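# Insert drive module into lit slot and latch it

## Task

Push the drive module fully into the slot in the drive row that sits beneath the blue light, then push its latch handle down until it locks in the flat position. The module and latch must stay in place by themselves, not because the robot is holding them. Finally release everything and move the grippers away.

## Robot and tools

ROBOT. Two Piper six-joint arms, left_arm and right_arm, each with a parallel two-finger gripper and a wrist camera. Names are labels only and do not mean sides of any image. Base poses in the scene frame: left_arm at (-0.030, +0.276, 0) m, quat_wxyz (+0.996, 0, 0, +0.086); right_arm at (-0.004, -0.267, 0) m, quat_wxyz (+0.999, 0, 0, -0.034).

SCENE FRAME. Origin on the table top midway between the arms; +x points out over the table, +z up, left_arm sits on the +y side. Gripper fingers point along the gripper's own +z and open/close along its y. The reported end_effector_position is the point between the finger pads, roughly 5 mm short of the fingertips; it can be somewhat wrong, especially when the arm is stretched far.

execute_actions. Argument actions is a list holding zero or one item. Empty list: nothing is commanded, the current state and camera pictures come back. Motion item: {"rows": [...], "steps": n}, n from 5 to 15 (default 15), each step 1/30 s. Each row is used for one step; if rows are fewer than steps, the last row keeps being applied. Wait item: {"steps": n} with n up to 300 and no rows; it commands nothing and returns after n steps counted from the previous result (your thinking time is included). Optional pictures: true adds images to a motion or wait result.

ROW LAYOUT. One list of exactly 14 numbers covering both arms, always all 14 even if one arm stays still: left_arm waist, shoulder, elbow, forearm roll, wrist pitch, wrist roll, gripper opening, then the same seven for right_arm. The six joint values are absolute target angles in radians (same form as the Joint positions line), not offsets. Ranges per arm: waist -2.618..2.618, shoulder 0.000..3.140, elbow -2.967..0.000, forearm roll -1.745..1.745, wrist pitch -1.220..1.220, wrist roll -2.094..2.094. True ends may differ by up to 0.013 rad. A call is rejected (nothing moves) if a target is more than 0.013 rad beyond a range end and also beyond the joint's last reported angle; a target past the true end is clipped there, and the result may say "joint sent to its limit" (possibly about an earlier action). Opening is an absolute value from -1 (closed) to +1 (fully open, 0.070 m pad gap); closing fully takes at least about 1 s.

MOTION LIMITS. Joint targets change at most 3 rad/s with about 0.6 s to reach that speed, all joints of an arm timed together. Each step a target stays within 0.867 rad of the measured angle, and if the targets would put the gripper more than 70 mm from where it is, they are pulled back, so large moves need several calls. After a call the arms keep heading to the last row until they settle or a step is HELD.

RESULT LINES. State line: for each arm, gripper position (m) and quat_wxyz in the scene frame. Joint positions: per arm, six angles (rad) then finger-pad gap (m). grip_measured: measured opening on the command scale (each gripper may be off by about 1 mm). To hold something, command roughly 0.04 below grip_measured; less than that is a lighter hold. Joint torques: six per arm, total drive output, noisy and offset, not a contact sensor. "joint command not followed": the clearance check altered or blocked targets on some steps. HELD: that step's row was not sent, fully or partly. The last 5 steps of each action run after the result is produced, and the next action begins only after they finish.

FAULTS TO AVOID. Contact torque reaching a load limit (21.6 N m for waist, shoulder, elbow; 7.52 for the three wrist joints, whose motors give only about 4 N m) stops that arm for 10 s and cancels the rest of the call. Holding loads heats motors: a MOTOR HOT warning appears at 65 °C, and at 80 °C the arm drops limp (OVER-TEMPERATURE FAULT). Fingers push about 20 N; slamming them shut can press harder or pop open. Don't let the arms collide or squeeze each other, don't push hard, and don't drop or knock anything off the table. Brief outside tugs on held parts or nudges to loose objects may happen.

CAMERAS. cam_high, cam_low, cam_left_wrist, cam_right_wrist, each 672x504, in that order; calibration (K, distortion, T_world_to_cam) is listed in the session and may be slightly off. zoom_image takes camera (one of those names) and region [x0, y0, x1, y1] in that camera's latest full-image pixels, origin top-left, at most 504x504; it moves nothing.

OTHER TOOLS. show_instructions (no arguments) shows the reference pages. read_manual (section, default "licences") returns URDF licence texts. finished_scene takes scene, the current scene's number; it ends and grades that scene irreversibly, so call it only after the module and latch stay seated on their own and both grippers are open and clear. Replying without a tool call also ends things.

SUGGESTED ORDER. Look and zoom to find the blue-lit drive slot and the module, grasp the module gently, align and slide it fully in, release, press the latch handle down flat with a closed or open gripper, then back away and confirm with pictures.

Each tool is called after ">>>" in YAML: its name, and indented under it one key for each argument.

## Session

>>> execute_actions:
  actions: []

Scene clock: 0.00 s of 6000.00 s.
left_arm: end_effector_position=(+0.1316, +0.6174, +0.2642) grip_measured=+1.00 end_effector_quat_wxyz=(+0.037, -0.153, +0.944, +0.289) | right_arm: end_effector_position=(+0.4785, +0.1560, +0.2392) grip_measured=+0.98 end_effector_quat_wxyz=(+0.565, -0.256, +0.768, +0.158)
Joint positions: left_arm=[ 0.747  1.526 -1.517  0.389  1.195  0.537  0.07 ] | right_arm=[ 0.847  2.135 -1.831 -1.044  0.204  1.043  0.069]
Joint torques (N m, as the arm reports them, + toward a larger angle): no reading
camera_calibration (this result's frames):
cam_left_wrist: T_world_to_cam=[[0.321944, -0.782276, -0.533289, 0.581963], [-0.763019, -0.547855, 0.343012, 0.340921], [-0.560495, 0.296479, -0.77327, 0.216053], [0, 0, 0, 1]] pos_world=[0.193865, 0.577976, 0.360482]
cam_right_wrist: T_world_to_cam=[[0.568121, -0.821203, 0.0535149, -0.157619], [-0.634627, -0.478588, -0.606797, 0.517822], [0.523915, 0.310773, -0.793053, 0.0152718], [0, 0, 0, 1]] pos_world=[0.410169, 0.11364, 0.334759]

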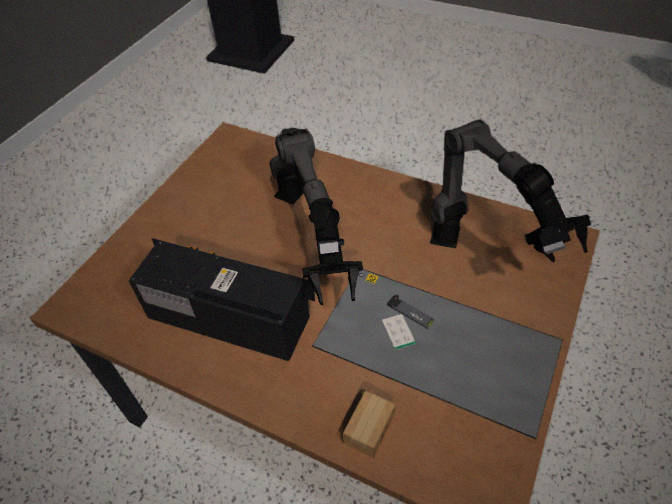

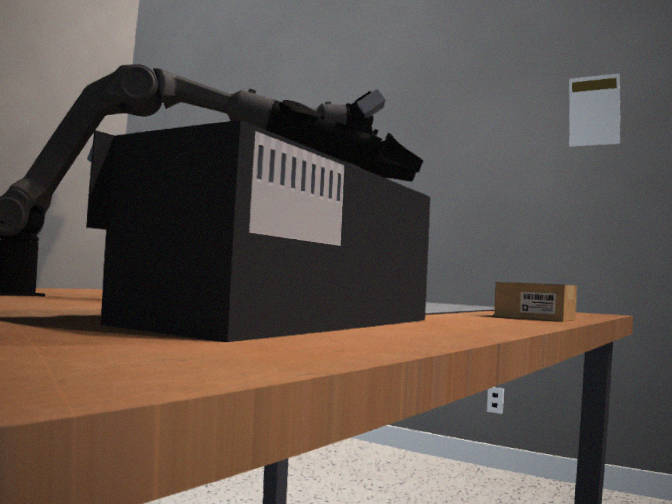

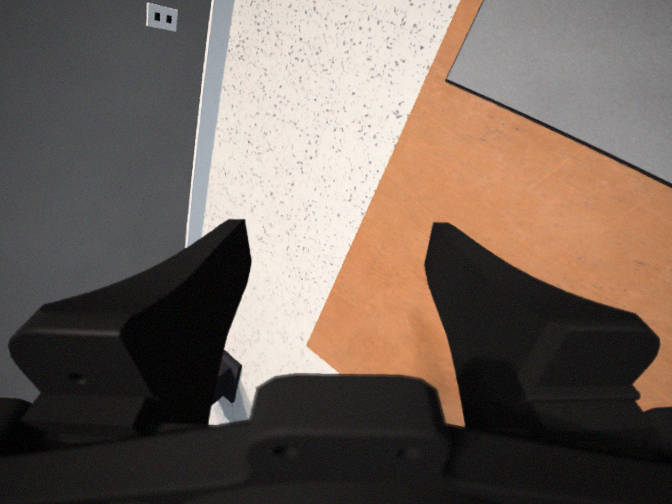

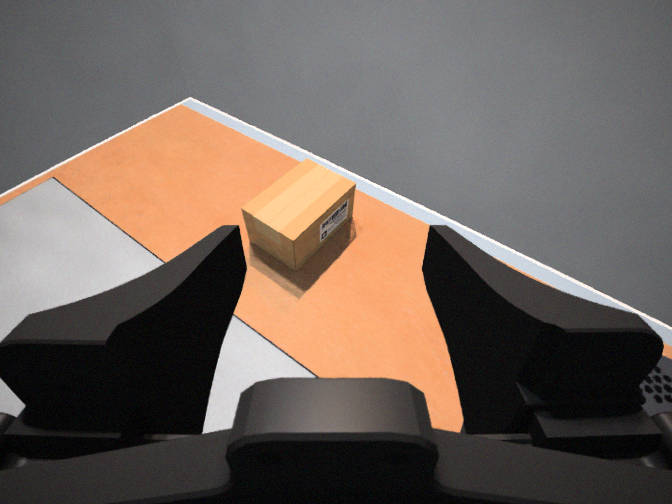

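>>> zoom_image:
  camera: "cam_high"
  region: [375, 280, 445, 340]

>>> zoom_image:
  camera: "cam_high"
  region: [130, 220, 320, 360]

Region (375, 280, 445, 340) of cam_high's 672x504 image, scaled by 7.200, with more detail than that image has; it fills the top 432 rows of this view, and the rest is white.

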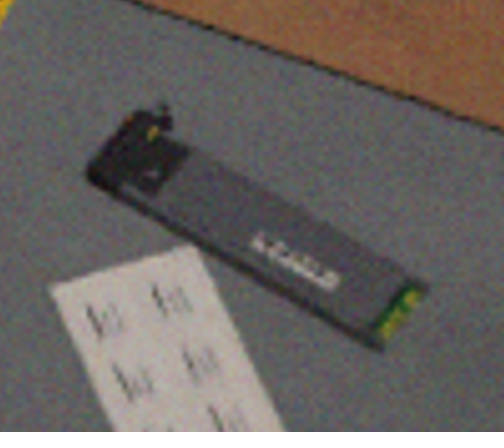

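Region (130, 220, 320, 360) of cam_high's 672x504 image, scaled by 2.653, with more detail than that image has; it fills the top 371 rows of this view, and the rest is white.

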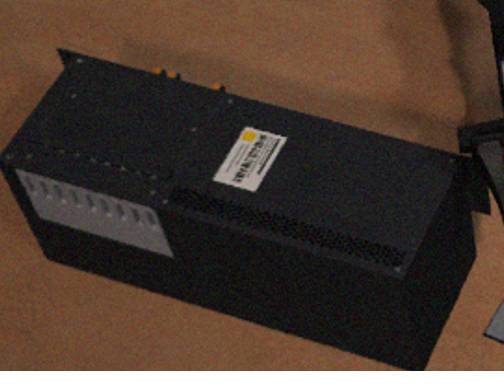

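>>> execute_actions:
  actions:
    - {"rows": [[0.747,1.526,-1.517,0.389,1.195,0.537,1, 1.588,0.785,-0.879,0,1.181,-1.571,-0.1]]}

>>> execute_actions:
  actions:
    - {"rows": [[-0.108,1.751,-1.116,0,1.0225,1.835,1, 1.588,0.785,-0.879,0,1.181,-1.571,-0.1]]}

>>> execute_actions:
  actions:
    - {"steps": 40}
  pictures: true

Scene clock: 0.97 s of 6000.00 s.
left_arm: end_effector_position=(+0.1317, +0.6174, +0.2642) grip_measured=+1.00 end_effector_quat_wxyz=(+0.037, -0.154, +0.944, +0.289) | right_arm: end_effector_position=(+0.3817, +0.1580, +0.2401) grip_measured=+0.35 end_effector_quat_wxyz=(+0.505, -0.303, +0.798, +0.126)
Joint positions: left_arm=[ 0.747  1.526 -1.517  0.389  1.195  0.537  0.07 ] | right_arm=[ 1.016  1.928 -1.625 -0.834  0.412  0.833  0.047]
Joint torques (N m, as the arm reports them, + toward a larger angle): left_arm=[-0.11 -4.1  -4.1   0.13 -0.74 -0.14] | right_arm=[-0.55 -8.04 -3.55 -0.1  -0.26 -0.18]
Steps of this call (steps 1 to 19: nothing new was sent; steps 20 to 29: the first 10 steps of this action). Readings (joint positions):
20: left_arm=[0.747 1.526 -1.517 0.389 1.195 0.537] | right_arm=[0.847 2.135 -1.831 -1.044 0.204 1.043]
21: left_arm=[0.747 1.526 -1.517 0.389 1.195 0.537] | right_arm=[0.849 2.133 -1.828 -1.041 0.207 1.040]
23: left_arm=[0.747 1.526 -1.517 0.389 1.195 0.537] | right_arm=[0.869 2.110 -1.803 -1.016 0.232 1.015]
27: left_arm=[0.747 1.526 -1.517 0.389 1.195 0.537] | right_arm=[0.966 1.996 -1.689 -0.901 0.346 0.900]
29: the state above

Scene clock: 1.47 s of 6000.00 s.
left_arm: end_effector_position=(+0.2053, +0.5657, +0.2132) grip_measured=+1.00 end_effector_quat_wxyz=(+0.032, +0.045, +0.973, +0.225) | right_arm: end_effector_position=(+0.1864, +0.0783, +0.2637) grip_measured=-0.10 end_effector_quat_wxyz=(+0.383, -0.494, +0.774, +0.098)
Joint positions: left_arm=[ 0.555  1.575 -1.428  0.3    1.156  0.746  0.07 ] | right_arm=[ 1.298  1.399 -1.257 -0.422  0.792  0.278  0.032]
Joint torques (N m, as the arm reports them, + toward a larger angle): left_arm=[ 0.01 -3.44 -3.29  0.1  -0.56  0.14] | right_arm=[ 0.17 -4.52 -3.25 -0.14 -0.34 -0.21]
Steps of this call (steps 1 to 5: the last 5 steps of your previous action; steps 6 to 15: the first 10 steps of this action). Readings (joint positions):
6: left_arm=[0.747 1.526 -1.517 0.389 1.195 0.537] | right_arm=[1.144 1.720 -1.458 -0.647 0.584 0.626]
7: left_arm=[0.744 1.526 -1.516 0.388 1.195 0.539] | right_arm=[1.163 1.684 -1.433 -0.619 0.610 0.590]
9: left_arm=[0.720 1.531 -1.507 0.378 1.190 0.564] | right_arm=[1.199 1.611 -1.386 -0.566 0.659 0.517]
13: left_arm=[0.613 1.560 -1.455 0.327 1.167 0.678] | right_arm=[1.266 1.466 -1.298 -0.468 0.749 0.362]
15: the state above

Scene clock: 2.80 s of 6000.00 s.
left_arm: end_effector_position=(+0.2828, +0.2957, +0.0601) grip_measured=+1.00 end_effector_quat_wxyz=(-0.000, +0.774, +0.633, -0.000) | right_arm: end_effector_position=(+0.0052, -0.0769, +0.2301) grip_measured=-0.10 end_effector_quat_wxyz=(-0.282, +0.959, -0.024, +0.007)
Joint positions: left_arm=[-0.108  1.751 -1.115 -0.     1.023  1.835  0.07 ] | right_arm=[ 1.588  0.785 -0.879 -0.     1.181 -1.571  0.031]
Joint torques (N m, as the arm reports them, + toward a larger angle): left_arm=[ 0.43 -4.2  -3.48  0.02 -0.07 -0.32] | right_arm=[ 0.38 -0.96 -3.16  0.2  -0.29  0.12]
Kept back: nothing.
Steps of this call (steps 1 to 5: the last 5 steps of your previous action; steps 6 to 40: the robot went on to your last target). Readings (joint positions):
1: left_arm=[0.527 1.583 -1.415 0.288 1.150 0.782] | right_arm=[1.313 1.366 -1.237 -0.399 0.813 0.235]
2: left_arm=[0.499 1.590 -1.402 0.275 1.145 0.818] | right_arm=[1.328 1.334 -1.217 -0.378 0.833 0.190]
4: left_arm=[0.444 1.604 -1.376 0.251 1.134 0.894] | right_arm=[1.357 1.273 -1.180 -0.336 0.872 0.096]
8: left_arm=[0.341 1.632 -1.328 0.204 1.113 1.059] | right_arm=[1.410 1.161 -1.110 -0.258 0.943 -0.112]
40: the state above
camera_calibration (this result's frames):
cam_left_wrist: T_world_to_cam=[[-0.982206, 0.187805, 0.000427761, 0.222702], [0.153796, 0.803032, 0.575749, -0.322688], [0.107785, 0.56557, -0.817627, -0.0275706], [0, 0, 0, 1]] pos_world=[0.271339, 0.232897, 0.163149]
cam_right_wrist: T_world_to_cam=[[0.0379342, 0.837027, 0.545845, -0.0624508], [0.808185, -0.346957, 0.475876, -0.146018], [0.587706, 0.423092, -0.689634, 0.312863], [0, 0, 0, 1]] pos_world=[-0.0634925, -0.130759, 0.319336]

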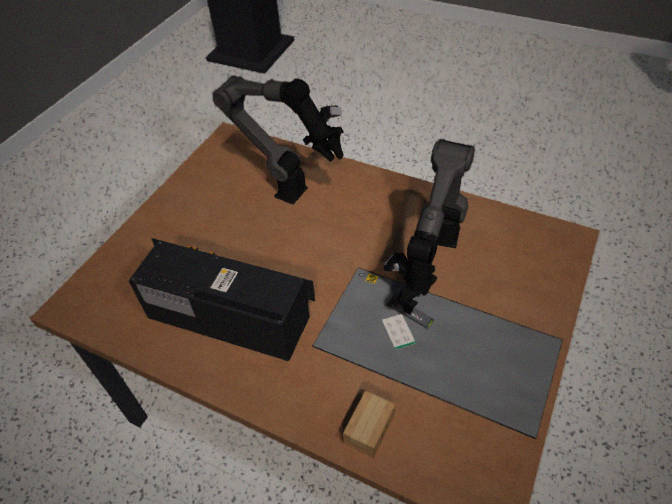

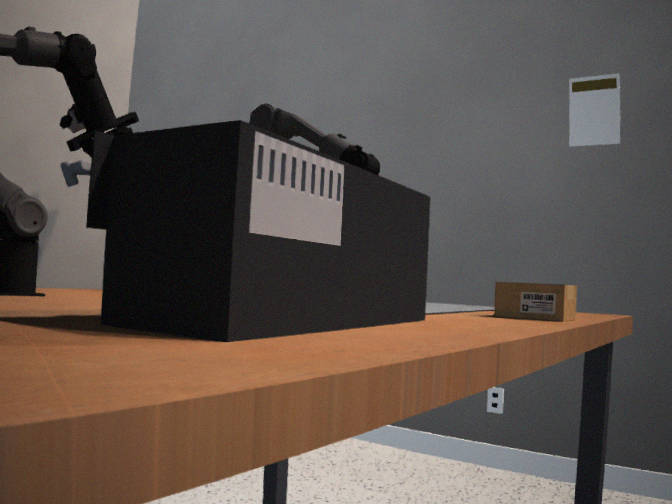

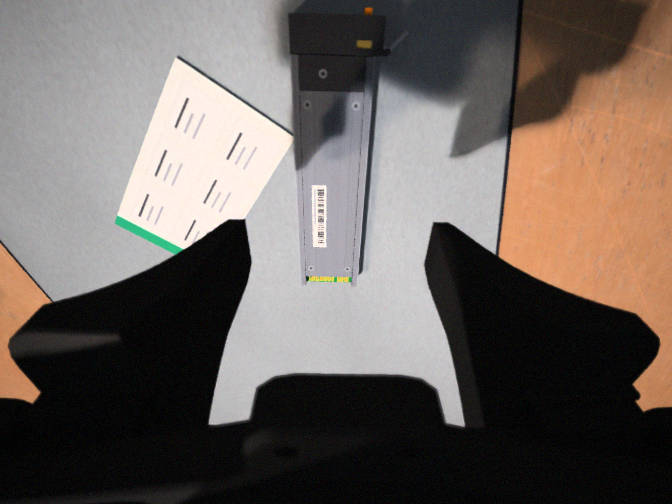

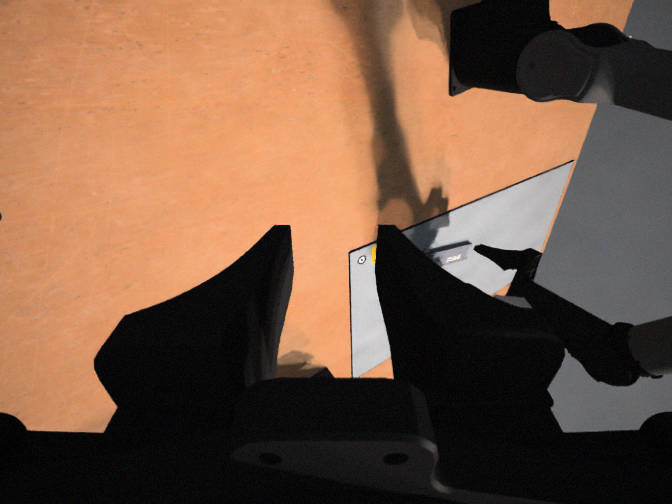

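>>> execute_actions:
  actions:
    - {"rows": [[-0.0156,1.8081,-1.1526,0,1.0025,1.928,1, 1.588,0.785,-0.879,0,1.181,-1.571,-0.1]]}

>>> execute_actions:
  actions:
    - {"rows": [[-0.0156,1.8785,-1.0826,0,0.8621,1.928,0.6, 1.588,0.785,-0.879,0,1.181,-1.571,-0.1]]}

>>> execute_actions:
  actions:
    - {"rows": [[-0.0156,1.8785,-1.0826,0,0.8621,1.928,-0.15, 1.588,0.785,-0.879,0,1.181,-1.571,-0.1]]}

>>> execute_actions:
  actions:
    - {"steps": 12}
  pictures: true

Scene clock: 3.53 s of 6000.00 s.
left_arm: end_effector_position=(+0.2929, +0.3278, +0.0499) grip_measured=+1.00 end_effector_quat_wxyz=(-0.000, +0.774, +0.633, +0.000) | right_arm: end_effector_position=(+0.0052, -0.0769, +0.2301) grip_measured=-0.10 end_effector_quat_wxyz=(-0.282, +0.959, -0.024, +0.007)
Joint positions: left_arm=[-0.013  1.81  -1.154  0.001  1.001  1.93   0.07 ] | right_arm=[ 1.588  0.785 -0.879 -0.     1.181 -1.571  0.031]
Joint torques (N m, as the arm reports them, + toward a larger angle): left_arm=[-0.32 -4.72 -3.15 -0.21  0.27 -0.33] | right_arm=[ 0.28 -1.   -3.26  0.21 -0.33 -0.09]
Steps of this call (steps 1 to 12: the robot went on to your last target; steps 13 to 22: the first 10 steps of this action). Readings (joint positions):
13: left_arm=[-0.108 1.751 -1.116 -0.000 1.022 1.835] | right_arm=[1.588 0.785 -0.879 -0.000 1.181 -1.571]
14: left_arm=[-0.105 1.752 -1.117 -0.000 1.022 1.837] | right_arm=[1.588 0.785 -0.879 -0.000 1.181 -1.571]
16: left_arm=[-0.081 1.767 -1.127 -0.000 1.017 1.861] | right_arm=[1.588 0.785 -0.879 -0.000 1.181 -1.571]
20: left_arm=[-0.015 1.808 -1.153 0.001 1.002 1.928] | right_arm=[1.588 0.785 -0.879 -0.000 1.181 -1.571]
22: the state above

Scene clock: 4.03 s of 6000.00 s.
left_arm: end_effector_position=(+0.2917, +0.3265, +0.0114) grip_measured=+0.60 end_effector_quat_wxyz=(-0.001, +0.774, +0.633, -0.001) | right_arm: end_effector_position=(+0.0052, -0.0769, +0.2301) grip_measured=-0.10 end_effector_quat_wxyz=(-0.282, +0.959, -0.024, +0.007)
Joint positions: left_arm=[-0.016  1.88  -1.081  0.     0.862  1.928  0.056] | right_arm=[ 1.588  0.785 -0.879 -0.     1.181 -1.571  0.031]
Joint torques (N m, as the arm reports them, + toward a larger angle): left_arm=[-0.45 -5.04 -3.41 -0.2   0.38 -0.33] | right_arm=[ 0.27 -1.03 -3.15  0.2  -0.3  -0.11]
Steps of this call (steps 1 to 5: the last 5 steps of your previous action; steps 6 to 15: the first 10 steps of this action). Readings (joint positions):
6: left_arm=[-0.015 1.810 -1.154 0.000 1.001 1.929] | right_arm=[1.588 0.785 -0.879 -0.000 1.181 -1.571]
7: left_arm=[-0.015 1.810 -1.152 0.000 0.999 1.928] | right_arm=[1.588 0.785 -0.879 -0.000 1.181 -1.571]
9: left_arm=[-0.015 1.820 -1.141 0.000 0.976 1.928] | right_arm=[1.588 0.785 -0.879 -0.000 1.181 -1.571]
13: left_arm=[-0.015 1.869 -1.091 0.000 0.881 1.928] | right_arm=[1.588 0.785 -0.879 -0.000 1.181 -1.571]
15: the state above

Scene clock: 4.53 s of 6000.00 s.
left_arm: end_effector_position=(+0.2924, +0.3266, +0.0120) grip_measured=-0.02 end_effector_quat_wxyz=(-0.000, +0.774, +0.633, -0.000) | right_arm: end_effector_position=(+0.0052, -0.0769, +0.2301) grip_measured=-0.10 end_effector_quat_wxyz=(-0.282, +0.959, -0.024, +0.007)
Joint positions: left_arm=[-0.016  1.879 -1.082  0.     0.862  1.928  0.034] | right_arm=[ 1.588  0.785 -0.879 -0.     1.181 -1.571  0.032]
Joint torques (N m, as the arm reports them, + toward a larger angle): left_arm=[-0.38 -5.47 -3.25 -0.2   0.43 -0.34] | right_arm=[ 0.41 -1.1  -3.27  0.24 -0.32 -0.15]
Steps of this call (steps 1 to 5: the last 5 steps of your previous action; steps 6 to 15: the first 10 steps of this action). Readings (joint positions):
6: left_arm=[-0.016 1.880 -1.082 0.000 0.861 1.928] | right_arm=[1.588 0.785 -0.879 -0.000 1.181 -1.571]
7: left_arm=[-0.016 1.880 -1.082 0.000 0.862 1.928] | right_arm=[1.588 0.785 -0.879 -0.000 1.181 -1.571]
9: left_arm=[-0.016 1.880 -1.082 0.000 0.862 1.928] | right_arm=[1.588 0.785 -0.879 -0.000 1.181 -1.571]
13: left_arm=[-0.016 1.879 -1.082 0.000 0.862 1.928] | right_arm=[1.588 0.785 -0.879 -0.000 1.181 -1.571]
15: the state above

Scene clock: 4.93 s of 6000.00 s.
left_arm: end_effector_position=(+0.2925, +0.3266, +0.0121) grip_measured=-0.04 end_effector_quat_wxyz=(-0.000, +0.774, +0.633, -0.000) | right_arm: end_effector_position=(+0.0052, -0.0769, +0.2301) grip_measured=-0.10 end_effector_quat_wxyz=(-0.282, +0.959, -0.024, +0.007)
Joint positions: left_arm=[-0.016  1.879 -1.083 -0.     0.862  1.928  0.034] | right_arm=[ 1.588  0.785 -0.879 -0.     1.181 -1.571  0.031]
Joint torques (N m, as the arm reports them, + toward a larger angle): left_arm=[-0.29 -5.47 -3.31 -0.19  0.43 -0.3 ] | right_arm=[ 0.3  -1.01 -3.22  0.22 -0.33 -0.13]
Kept back: nothing.
Steps of this call (steps 1 to 5: the last 5 steps of your previous action; steps 6 to 12: the robot went on to your last target). Readings (joint positions):
1: left_arm=[-0.016 1.879 -1.083 -0.000 0.862 1.928] | right_arm=[1.588 0.785 -0.879 -0.000 1.181 -1.571]
2: left_arm=[-0.016 1.879 -1.083 -0.000 0.862 1.928] | right_arm=[1.588 0.785 -0.879 -0.000 1.181 -1.571]
4: left_arm=[-0.016 1.879 -1.083 -0.000 0.862 1.928] | right_arm=[1.588 0.785 -0.879 -0.000 1.181 -1.571]
8: left_arm=[-0.016 1.879 -1.083 -0.000 0.862 1.928] | right_arm=[1.588 0.785 -0.879 -0.000 1.181 -1.571]
12: the state above
camera_calibration (this result's frames):
cam_left_wrist: T_world_to_cam=[[-0.982119, 0.188259, 0.000218354, 0.226213], [0.154031, 0.80289, 0.575883, -0.321365], [0.10824, 0.56562, -0.817532, -0.0854574], [0, 0, 0, 1]] pos_world=[0.280918, 0.263771, 0.115155]
cam_right_wrist: T_world_to_cam=[[0.0375873, 0.837043, 0.545844, -0.0624476], [0.808197, -0.346716, 0.476031, -0.146036], [0.587711, 0.423257, -0.689528, 0.312852], [0, 0, 0, 1]] pos_world=[-0.0634936, -0.130778, 0.319324]

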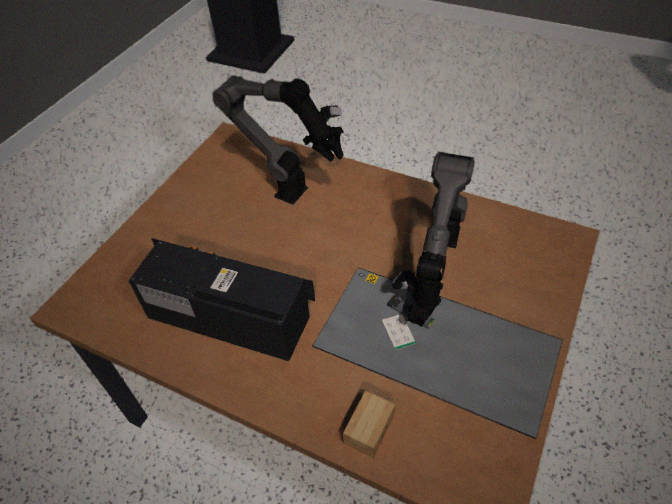

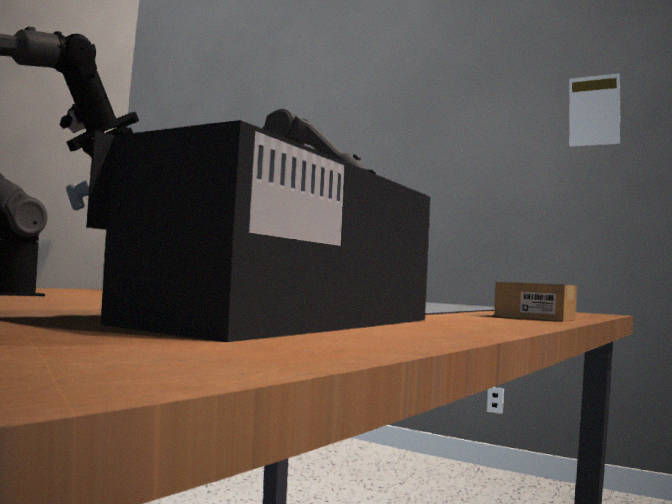

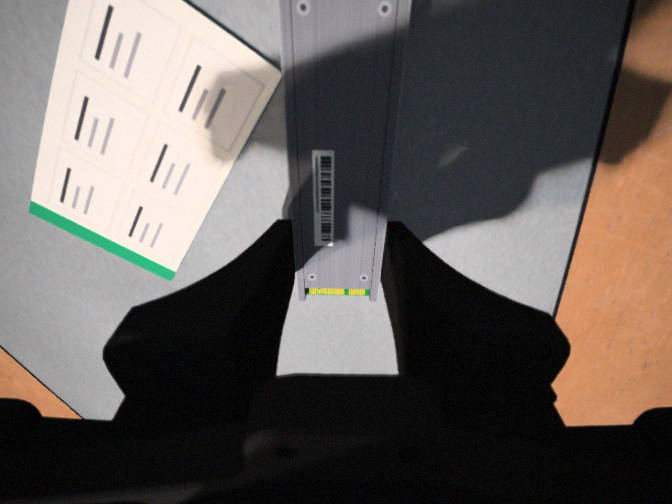

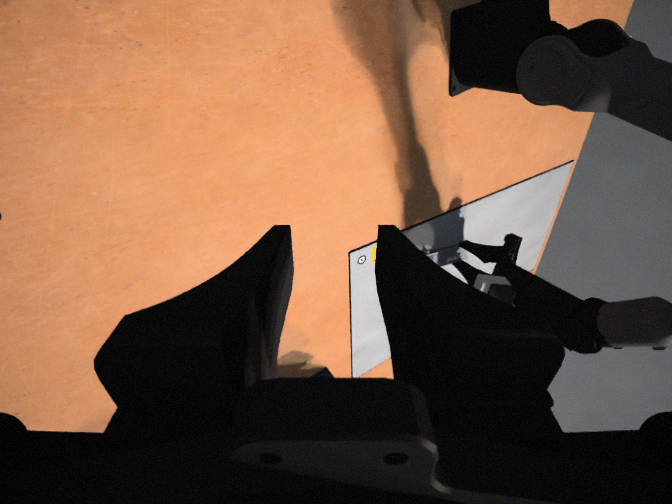

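>>> execute_actions:
  actions: []

Scene clock: 5.50 s of 6000.00 s.
left_arm: end_effector_position=(+0.2925, +0.3266, +0.0121) grip_measured=-0.04 end_effector_quat_wxyz=(-0.000, +0.774, +0.633, -0.000) | right_arm: end_effector_position=(+0.0052, -0.0769, +0.2301) grip_measured=-0.10 end_effector_quat_wxyz=(-0.282, +0.959, -0.024, +0.007)
Joint positions: left_arm=[-0.016  1.879 -1.083 -0.     0.862  1.928  0.034] | right_arm=[ 1.588  0.785 -0.879 -0.     1.181 -1.571  0.031]
Joint torques (N m, as the arm reports them, + toward a larger angle): left_arm=[-0.42 -5.53 -3.38 -0.17  0.45 -0.29] | right_arm=[ 0.53 -1.16 -3.26  0.22 -0.35 -0.17]
Kept back: nothing.
Steps of this call (steps 1 to 15: the robot went on to your last target; steps 16 to 17: nothing new was sent). Readings (joint positions):
1: left_arm=[-0.016 1.879 -1.083 -0.000 0.862 1.928] | right_arm=[1.588 0.785 -0.879 -0.000 1.181 -1.571]
2: left_arm=[-0.016 1.879 -1.083 -0.000 0.862 1.928] | right_arm=[1.588 0.785 -0.879 -0.000 1.181 -1.571]
4: left_arm=[-0.016 1.879 -1.083 -0.000 0.862 1.928] | right_arm=[1.588 0.785 -0.879 -0.000 1.181 -1.571]
8: left_arm=[-0.016 1.879 -1.083 -0.000 0.862 1.928] | right_arm=[1.588 0.785 -0.879 -0.000 1.181 -1.571]
17: the state above
All arms were judged still, so your last target was given up. Only a new action makes them travel on or press farther. Fingers that are still opening or closing keep moving.
camera_calibration (this result's frames):
cam_left_wrist: T_world_to_cam=[[-0.982119, 0.188261, 0.000168405, 0.226215], [0.154003, 0.802885, 0.575898, -0.321372], [0.108284, 0.565626, -0.817522, -0.0854488], [0, 0, 0, 1]] pos_world=[0.280914, 0.26377, 0.115183]
cam_right_wrist: T_world_to_cam=[[0.0375864, 0.837043, 0.545844, -0.0624476], [0.808197, -0.346716, 0.476031, -0.146036], [0.587711, 0.423257, -0.689528, 0.312852], [0, 0, 0, 1]] pos_world=[-0.0634936, -0.130778, 0.319324]

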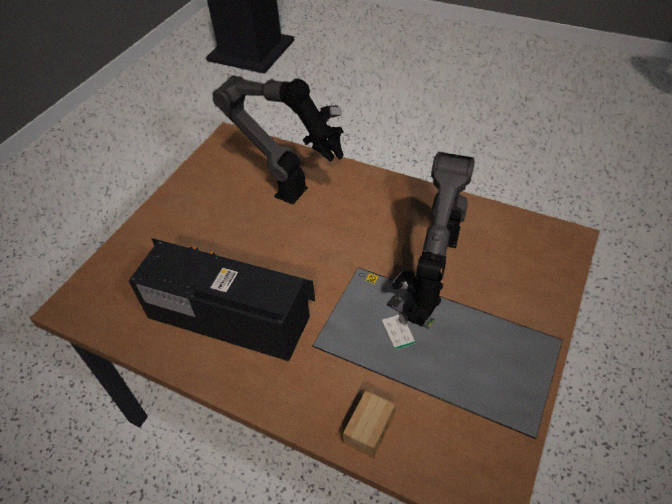

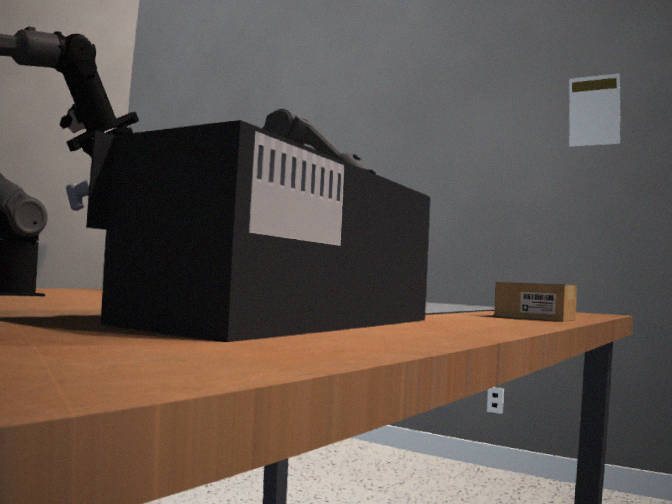

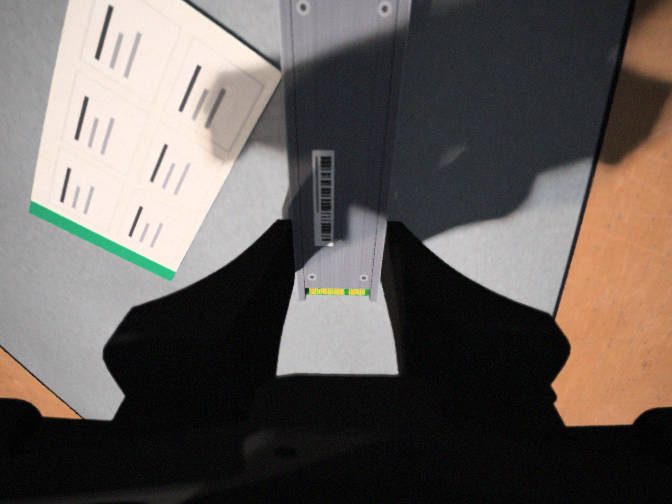

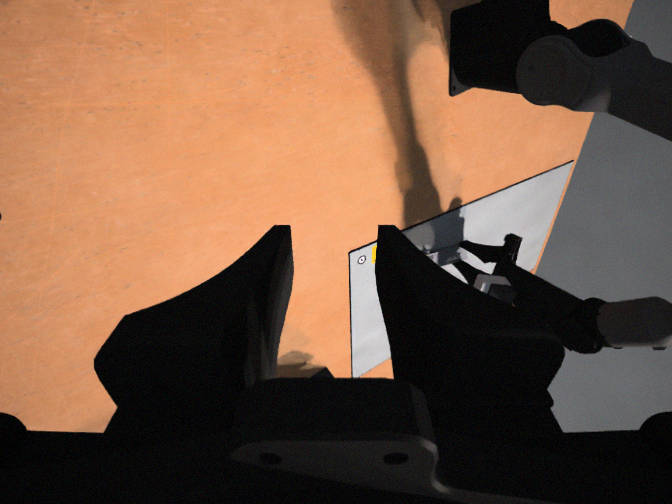

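>>> execute_actions:
  actions:
    - {"rows":[[-0.0156,1.70,-1.15,0,1.0,1.928,-0.15,1.588,0.785,-0.879,0,1.181,-1.571,-0.1]],"steps":15}

>>> execute_actions:
  actions:
    - {"rows":[[-0.0156,1.039,-0.385,0,0.0045,-0.871,-0.15,1.588,0.785,-0.879,0,1.181,-1.571,-0.1]],"steps":15}

>>> show_instructions:

>>> execute_actions:
  actions:
    - {"steps":30}

>>> execute_actions:
  actions:
    - {"rows":[[-1.794,1.039,-0.385,0,0.0045,-0.871,-0.15,1.588,0.785,-0.879,0,1.181,-1.571,-0.1]],"steps":15}

>>> execute_actions:
  actions:
    - {"steps":30}
  pictures: true

Scene clock: 6.13 s of 6000.00 s.
left_arm: end_effector_position=(+0.2992, +0.3276, +0.0832) grip_measured=-0.04 end_effector_quat_wxyz=(+0.027, +0.773, +0.632, +0.047) | right_arm: end_effector_position=(+0.0052, -0.0769, +0.2301) grip_measured=-0.10 end_effector_quat_wxyz=(-0.282, +0.959, -0.024, +0.007)
Joint positions: left_arm=[-0.016  1.706 -1.149 -0.     0.993  1.928  0.034] | right_arm=[ 1.588  0.785 -0.879 -0.     1.181 -1.571  0.031]
Joint torques (N m, as the arm reports them, + toward a larger angle): left_arm=[-0.53 -3.12 -2.83 -0.2  -0.12 -0.27] | right_arm=[ 0.31 -1.08 -3.3   0.23 -0.35 -0.15]
Steps of this call (steps 1 to 9: nothing new was sent; steps 10 to 19: the first 10 steps of this action). Readings (joint positions):
10: left_arm=[-0.016 1.878 -1.083 -0.000 0.862 1.928] | right_arm=[1.588 0.785 -0.879 -0.000 1.181 -1.571]
11: left_arm=[-0.016 1.876 -1.083 -0.000 0.865 1.928] | right_arm=[1.588 0.785 -0.879 -0.000 1.181 -1.571]
13: left_arm=[-0.016 1.852 -1.092 -0.000 0.884 1.928] | right_arm=[1.588 0.785 -0.879 -0.000 1.181 -1.571]
17: left_arm=[-0.016 1.743 -1.134 -0.000 0.966 1.928] | right_arm=[1.588 0.785 -0.879 -0.000 1.181 -1.571]
19: the state above

Scene clock: 6.63 s of 6000.00 s.
left_arm: end_effector_position=(+0.2914, +0.3264, +0.0972) grip_measured=-0.04 end_effector_quat_wxyz=(+0.095, +0.685, +0.711, +0.126) | right_arm: end_effector_position=(+0.0052, -0.0769, +0.2301) grip_measured=-0.10 end_effector_quat_wxyz=(-0.282, +0.959, -0.024, +0.007)
Joint positions: left_arm=[-0.016  1.523 -0.945 -0.     0.762  1.689  0.034] | right_arm=[ 1.588  0.785 -0.879 -0.     1.181 -1.571  0.031]
Joint torques (N m, as the arm reports them, + toward a larger angle): left_arm=[-0.32 -4.92 -2.42 -0.18 -1.02 -0.74] | right_arm=[ 0.31 -1.   -3.24  0.24 -0.37 -0.17]
Steps of this call (steps 1 to 5: the last 5 steps of your previous action; steps 6 to 15: the first 10 steps of this action). Readings (joint positions):
6: left_arm=[-0.016 1.698 -1.151 -0.000 1.001 1.928] | right_arm=[1.588 0.785 -0.879 -0.000 1.181 -1.571]
7: left_arm=[-0.016 1.697 -1.148 -0.000 0.998 1.925] | right_arm=[1.588 0.785 -0.879 -0.000 1.181 -1.571]
9: left_arm=[-0.016 1.681 -1.126 -0.000 0.972 1.900] | right_arm=[1.588 0.785 -0.879 -0.000 1.181 -1.571]
13: left_arm=[-0.016 1.591 -1.023 -0.000 0.854 1.782] | right_arm=[1.588 0.785 -0.879 -0.000 1.181 -1.571]
15: the state above

Reference images for this scene: manual page 1, manual page 2, manual page 3, manual page 4, manual page 5, manual page 6.

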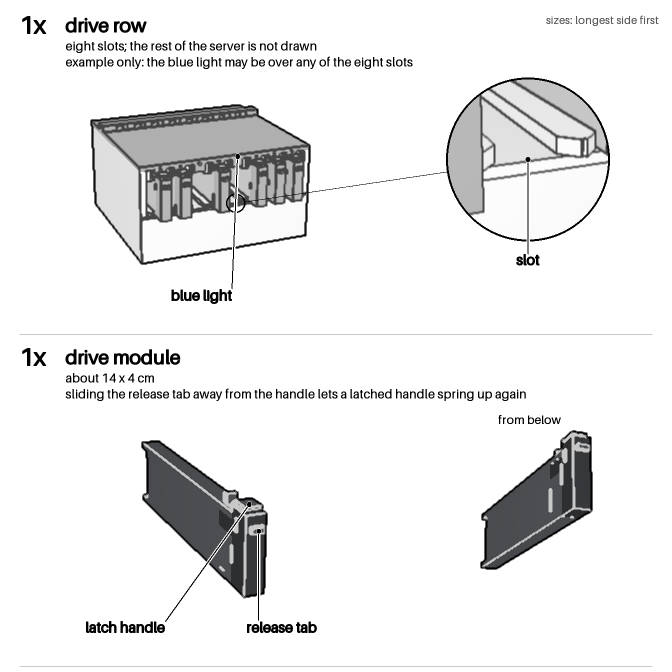

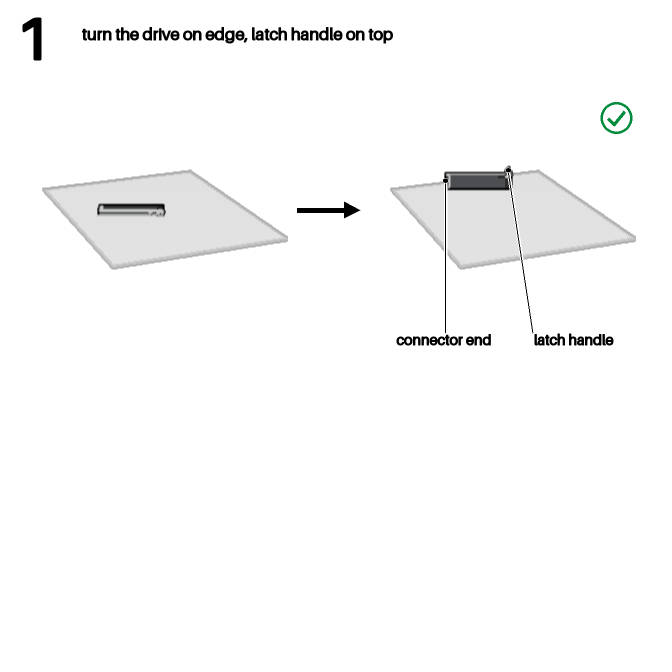

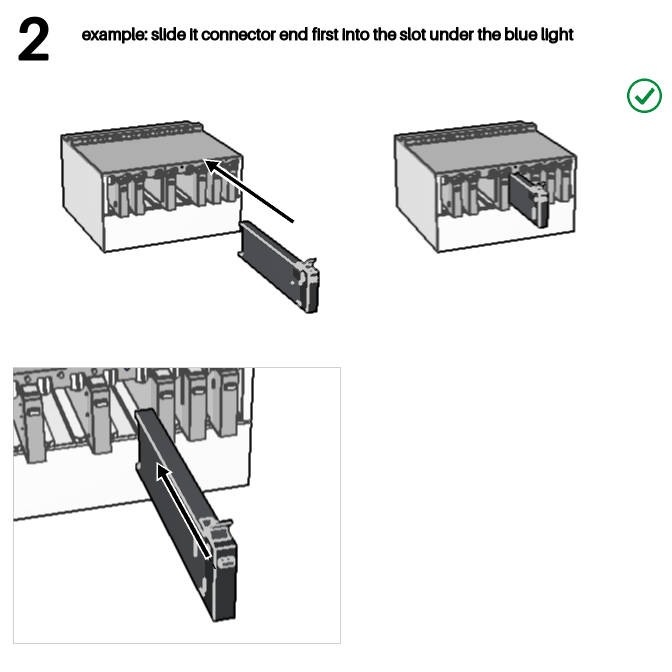

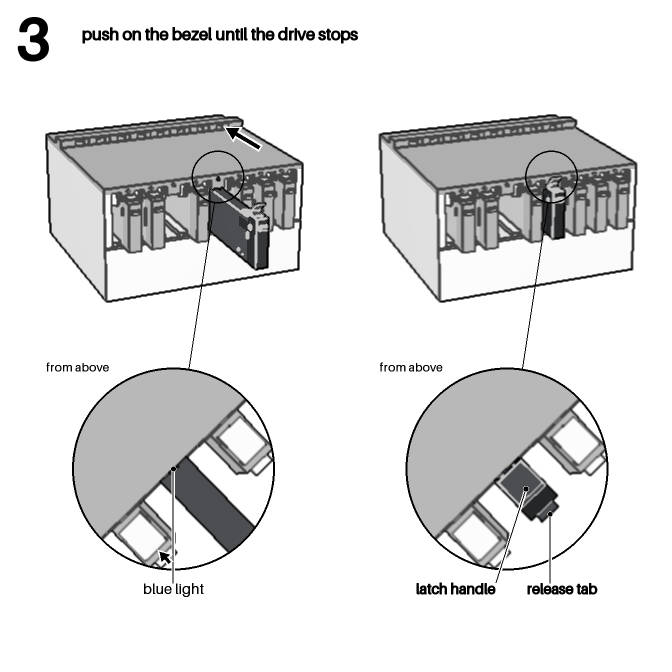

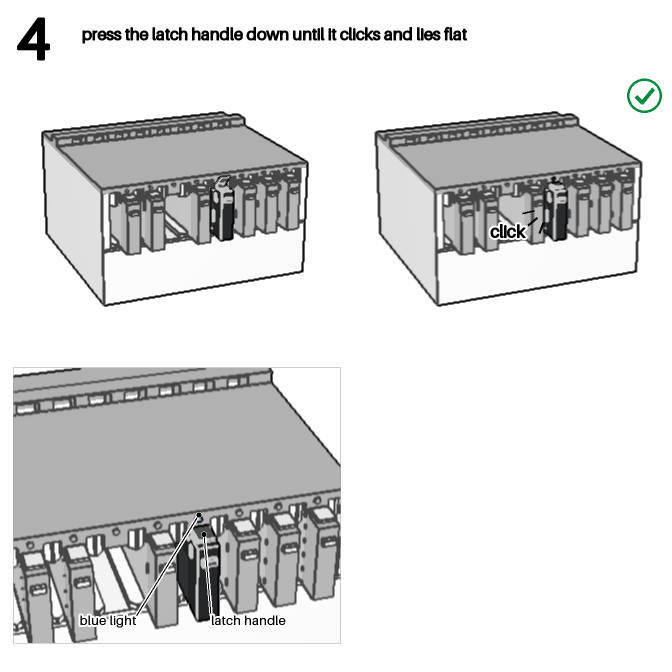

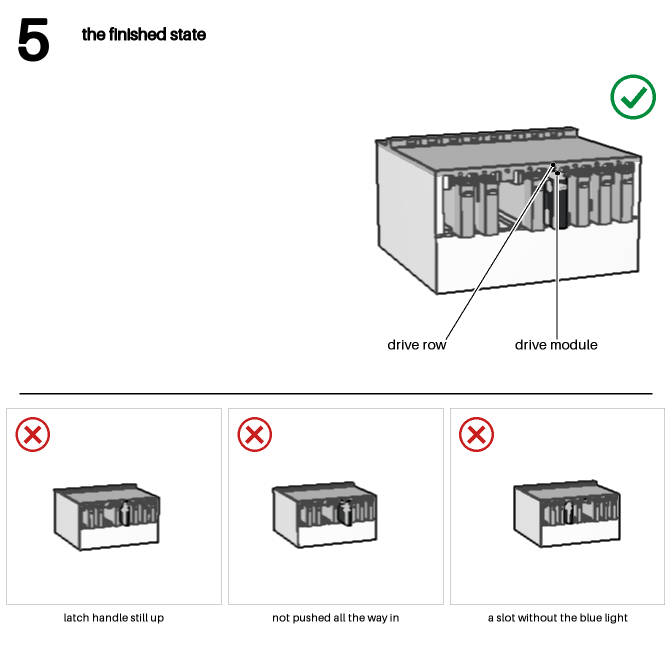

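Scene clock: 7.63 s of 6000.00 s.
left_arm: end_effector_position=(+0.2665, +0.3225, +0.1492) grip_measured=-0.04 end_effector_quat_wxyz=(+0.459, -0.363, +0.801, -0.126) | right_arm: end_effector_position=(+0.0052, -0.0769, +0.2301) grip_measured=-0.10 end_effector_quat_wxyz=(-0.282, +0.959, -0.024, +0.007)
Joint positions: left_arm=[-0.016  1.045 -0.392 -0.     0.013 -0.695  0.034] | right_arm=[ 1.588  0.785 -0.879  0.     1.181 -1.571  0.031]
Joint torques (N m, as the arm reports them, + toward a larger angle): left_arm=[-0.45 -1.89 -3.72 -0.11 -1.53  0.15] | right_arm=[ 0.31 -1.23 -3.41  0.26 -0.37 -0.14]
Kept back: nothing.
Steps of this call (steps 1 to 5: the last 5 steps of your previous action; steps 6 to 30: the robot went on to your last target). Readings (joint positions):
1: left_arm=[-0.016 1.484 -0.900 -0.000 0.708 1.635] | right_arm=[1.588 0.785 -0.879 -0.000 1.181 -1.571]
2: left_arm=[-0.016 1.442 -0.851 -0.000 0.648 1.575] | right_arm=[1.588 0.785 -0.879 -0.000 1.181 -1.571]
4: left_arm=[-0.016 1.353 -0.748 -0.000 0.519 1.438] | right_arm=[1.588 0.785 -0.879 -0.000 1.181 -1.571]
8: left_arm=[-0.016 1.221 -0.594 -0.000 0.300 1.100] | right_arm=[1.588 0.785 -0.879 -0.000 1.181 -1.571]
30: the state above

Scene clock: 7.97 s of 6000.00 s.
left_arm: end_effector_position=(+0.2693, +0.2537, +0.1498) grip_measured=-0.04 end_effector_quat_wxyz=(+0.426, -0.341, +0.809, -0.217) | right_arm: end_effector_position=(+0.0052, -0.0769, +0.2301) grip_measured=-0.10 end_effector_quat_wxyz=(-0.282, +0.959, -0.024, +0.007)
Joint positions: left_arm=[-0.245  1.042 -0.389 -0.     0.008 -0.871  0.034] | right_arm=[ 1.588  0.785 -0.879  0.     1.181 -1.571  0.031]
Joint torques (N m, as the arm reports them, + toward a larger angle): left_arm=[-0.25 -1.99 -3.63 -0.07 -1.54  0.16] | right_arm=[ 0.43 -0.97 -3.36  0.24 -0.39 -0.11]
Steps of this call (steps 1 to 10: the first 10 steps of this action). Readings (joint positions):
1: left_arm=[-0.016 1.043 -0.390 -0.000 0.011 -0.736] | right_arm=[1.588 0.785 -0.879 0.000 1.181 -1.571]
2: left_arm=[-0.019 1.043 -0.389 -0.000 0.010 -0.772] | right_arm=[1.588 0.785 -0.879 0.000 1.181 -1.571]
4: left_arm=[-0.042 1.043 -0.389 -0.000 0.010 -0.827] | right_arm=[1.588 0.785 -0.879 0.000 1.181 -1.571]
8: left_arm=[-0.158 1.043 -0.389 -0.000 0.009 -0.871] | right_arm=[1.588 0.785 -0.879 0.000 1.181 -1.571]
10: the state above

Scene clock: 8.97 s of 6000.00 s.
left_arm: end_effector_position=(+0.0304, -0.0182, +0.1499) grip_measured=-0.04 end_effector_quat_wxyz=(+0.209, +0.215, +0.851, -0.431) | right_arm: end_effector_position=(+0.0052, -0.0769, +0.2301) grip_measured=-0.10 end_effector_quat_wxyz=(-0.282, +0.959, -0.024, +0.007)
Joint positions: left_arm=[-1.539  1.039 -0.386 -0.     0.005 -0.871  0.034] | right_arm=[ 1.588  0.785 -0.879  0.     1.181 -1.571  0.031]
Joint torques (N m, as the arm reports them, + toward a larger angle): left_arm=[-0.4  -2.18 -3.58 -0.06 -1.54  0.13] | right_arm=[ 0.51 -1.21 -3.38  0.24 -0.4  -0.14]
Kept back: nothing.
Steps of this call (steps 1 to 5: the last 5 steps of your previous action; steps 6 to 30: the robot went on to your last target). Readings (joint positions):
1: left_arm=[-0.289 1.042 -0.389 -0.000 0.008 -0.871] | right_arm=[1.588 0.785 -0.879 0.000 1.181 -1.571]
2: left_arm=[-0.332 1.042 -0.389 -0.000 0.008 -0.871] | right_arm=[1.588 0.785 -0.879 0.000 1.181 -1.571]
4: left_arm=[-0.419 1.042 -0.388 -0.000 0.008 -0.871] | right_arm=[1.588 0.785 -0.879 0.000 1.181 -1.571]
8: left_arm=[-0.591 1.041 -0.388 -0.000 0.007 -0.871] | right_arm=[1.588 0.785 -0.879 0.000 1.181 -1.571]
30: the state above
camera_calibration (this result's frames):
cam_left_wrist: T_world_to_cam=[[-0.537542, -0.537908, 0.649387, -0.0902946], [-0.773344, 0.621468, -0.125368, 0.0464922], [-0.336137, -0.56959, -0.750053, 0.233332], [0, 0, 0, 1]] pos_world=[0.0658487, 0.0554397, 0.239476]
cam_right_wrist: T_world_to_cam=[[0.0375933, 0.837043, 0.545844, -0.0624477], [0.808207, -0.346713, 0.476016, -0.146029], [0.587697, 0.42326, -0.689538, 0.312856], [0, 0, 0, 1]] pos_world=[-0.0634956, -0.130778, 0.319325]

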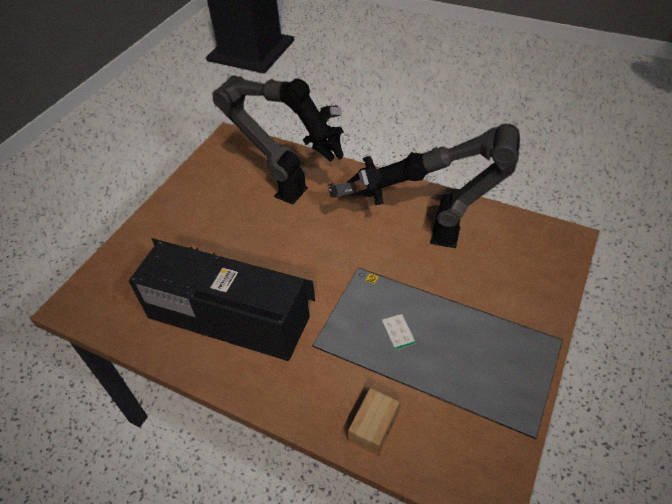

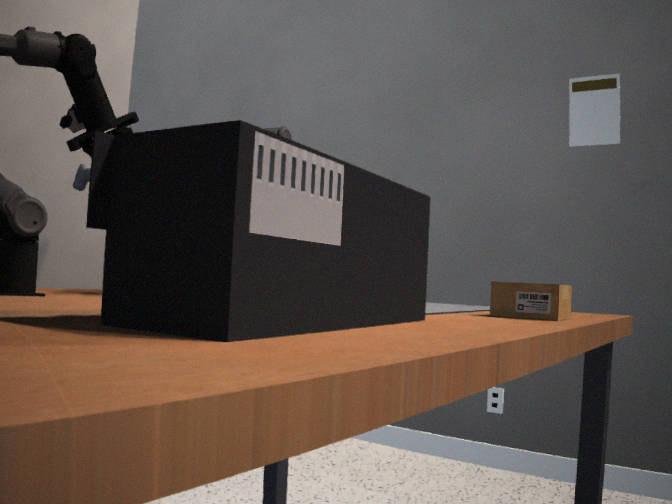

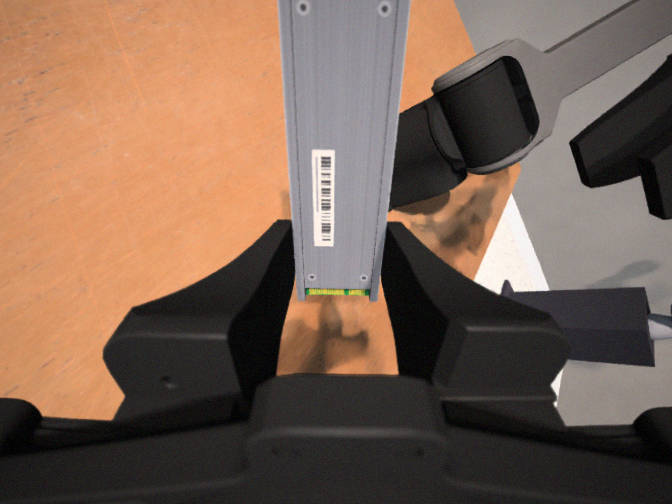

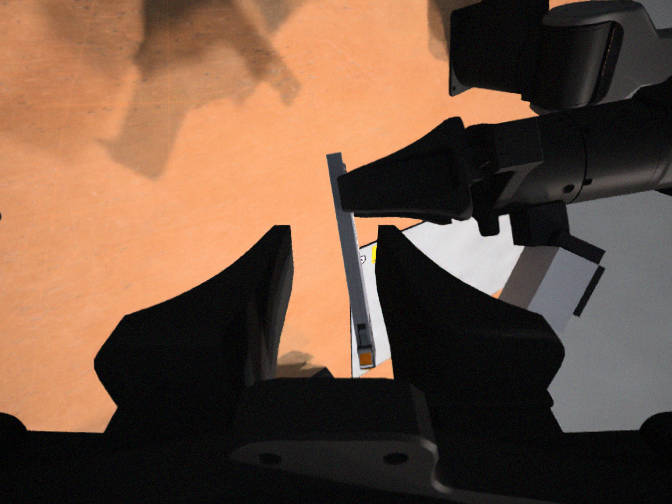

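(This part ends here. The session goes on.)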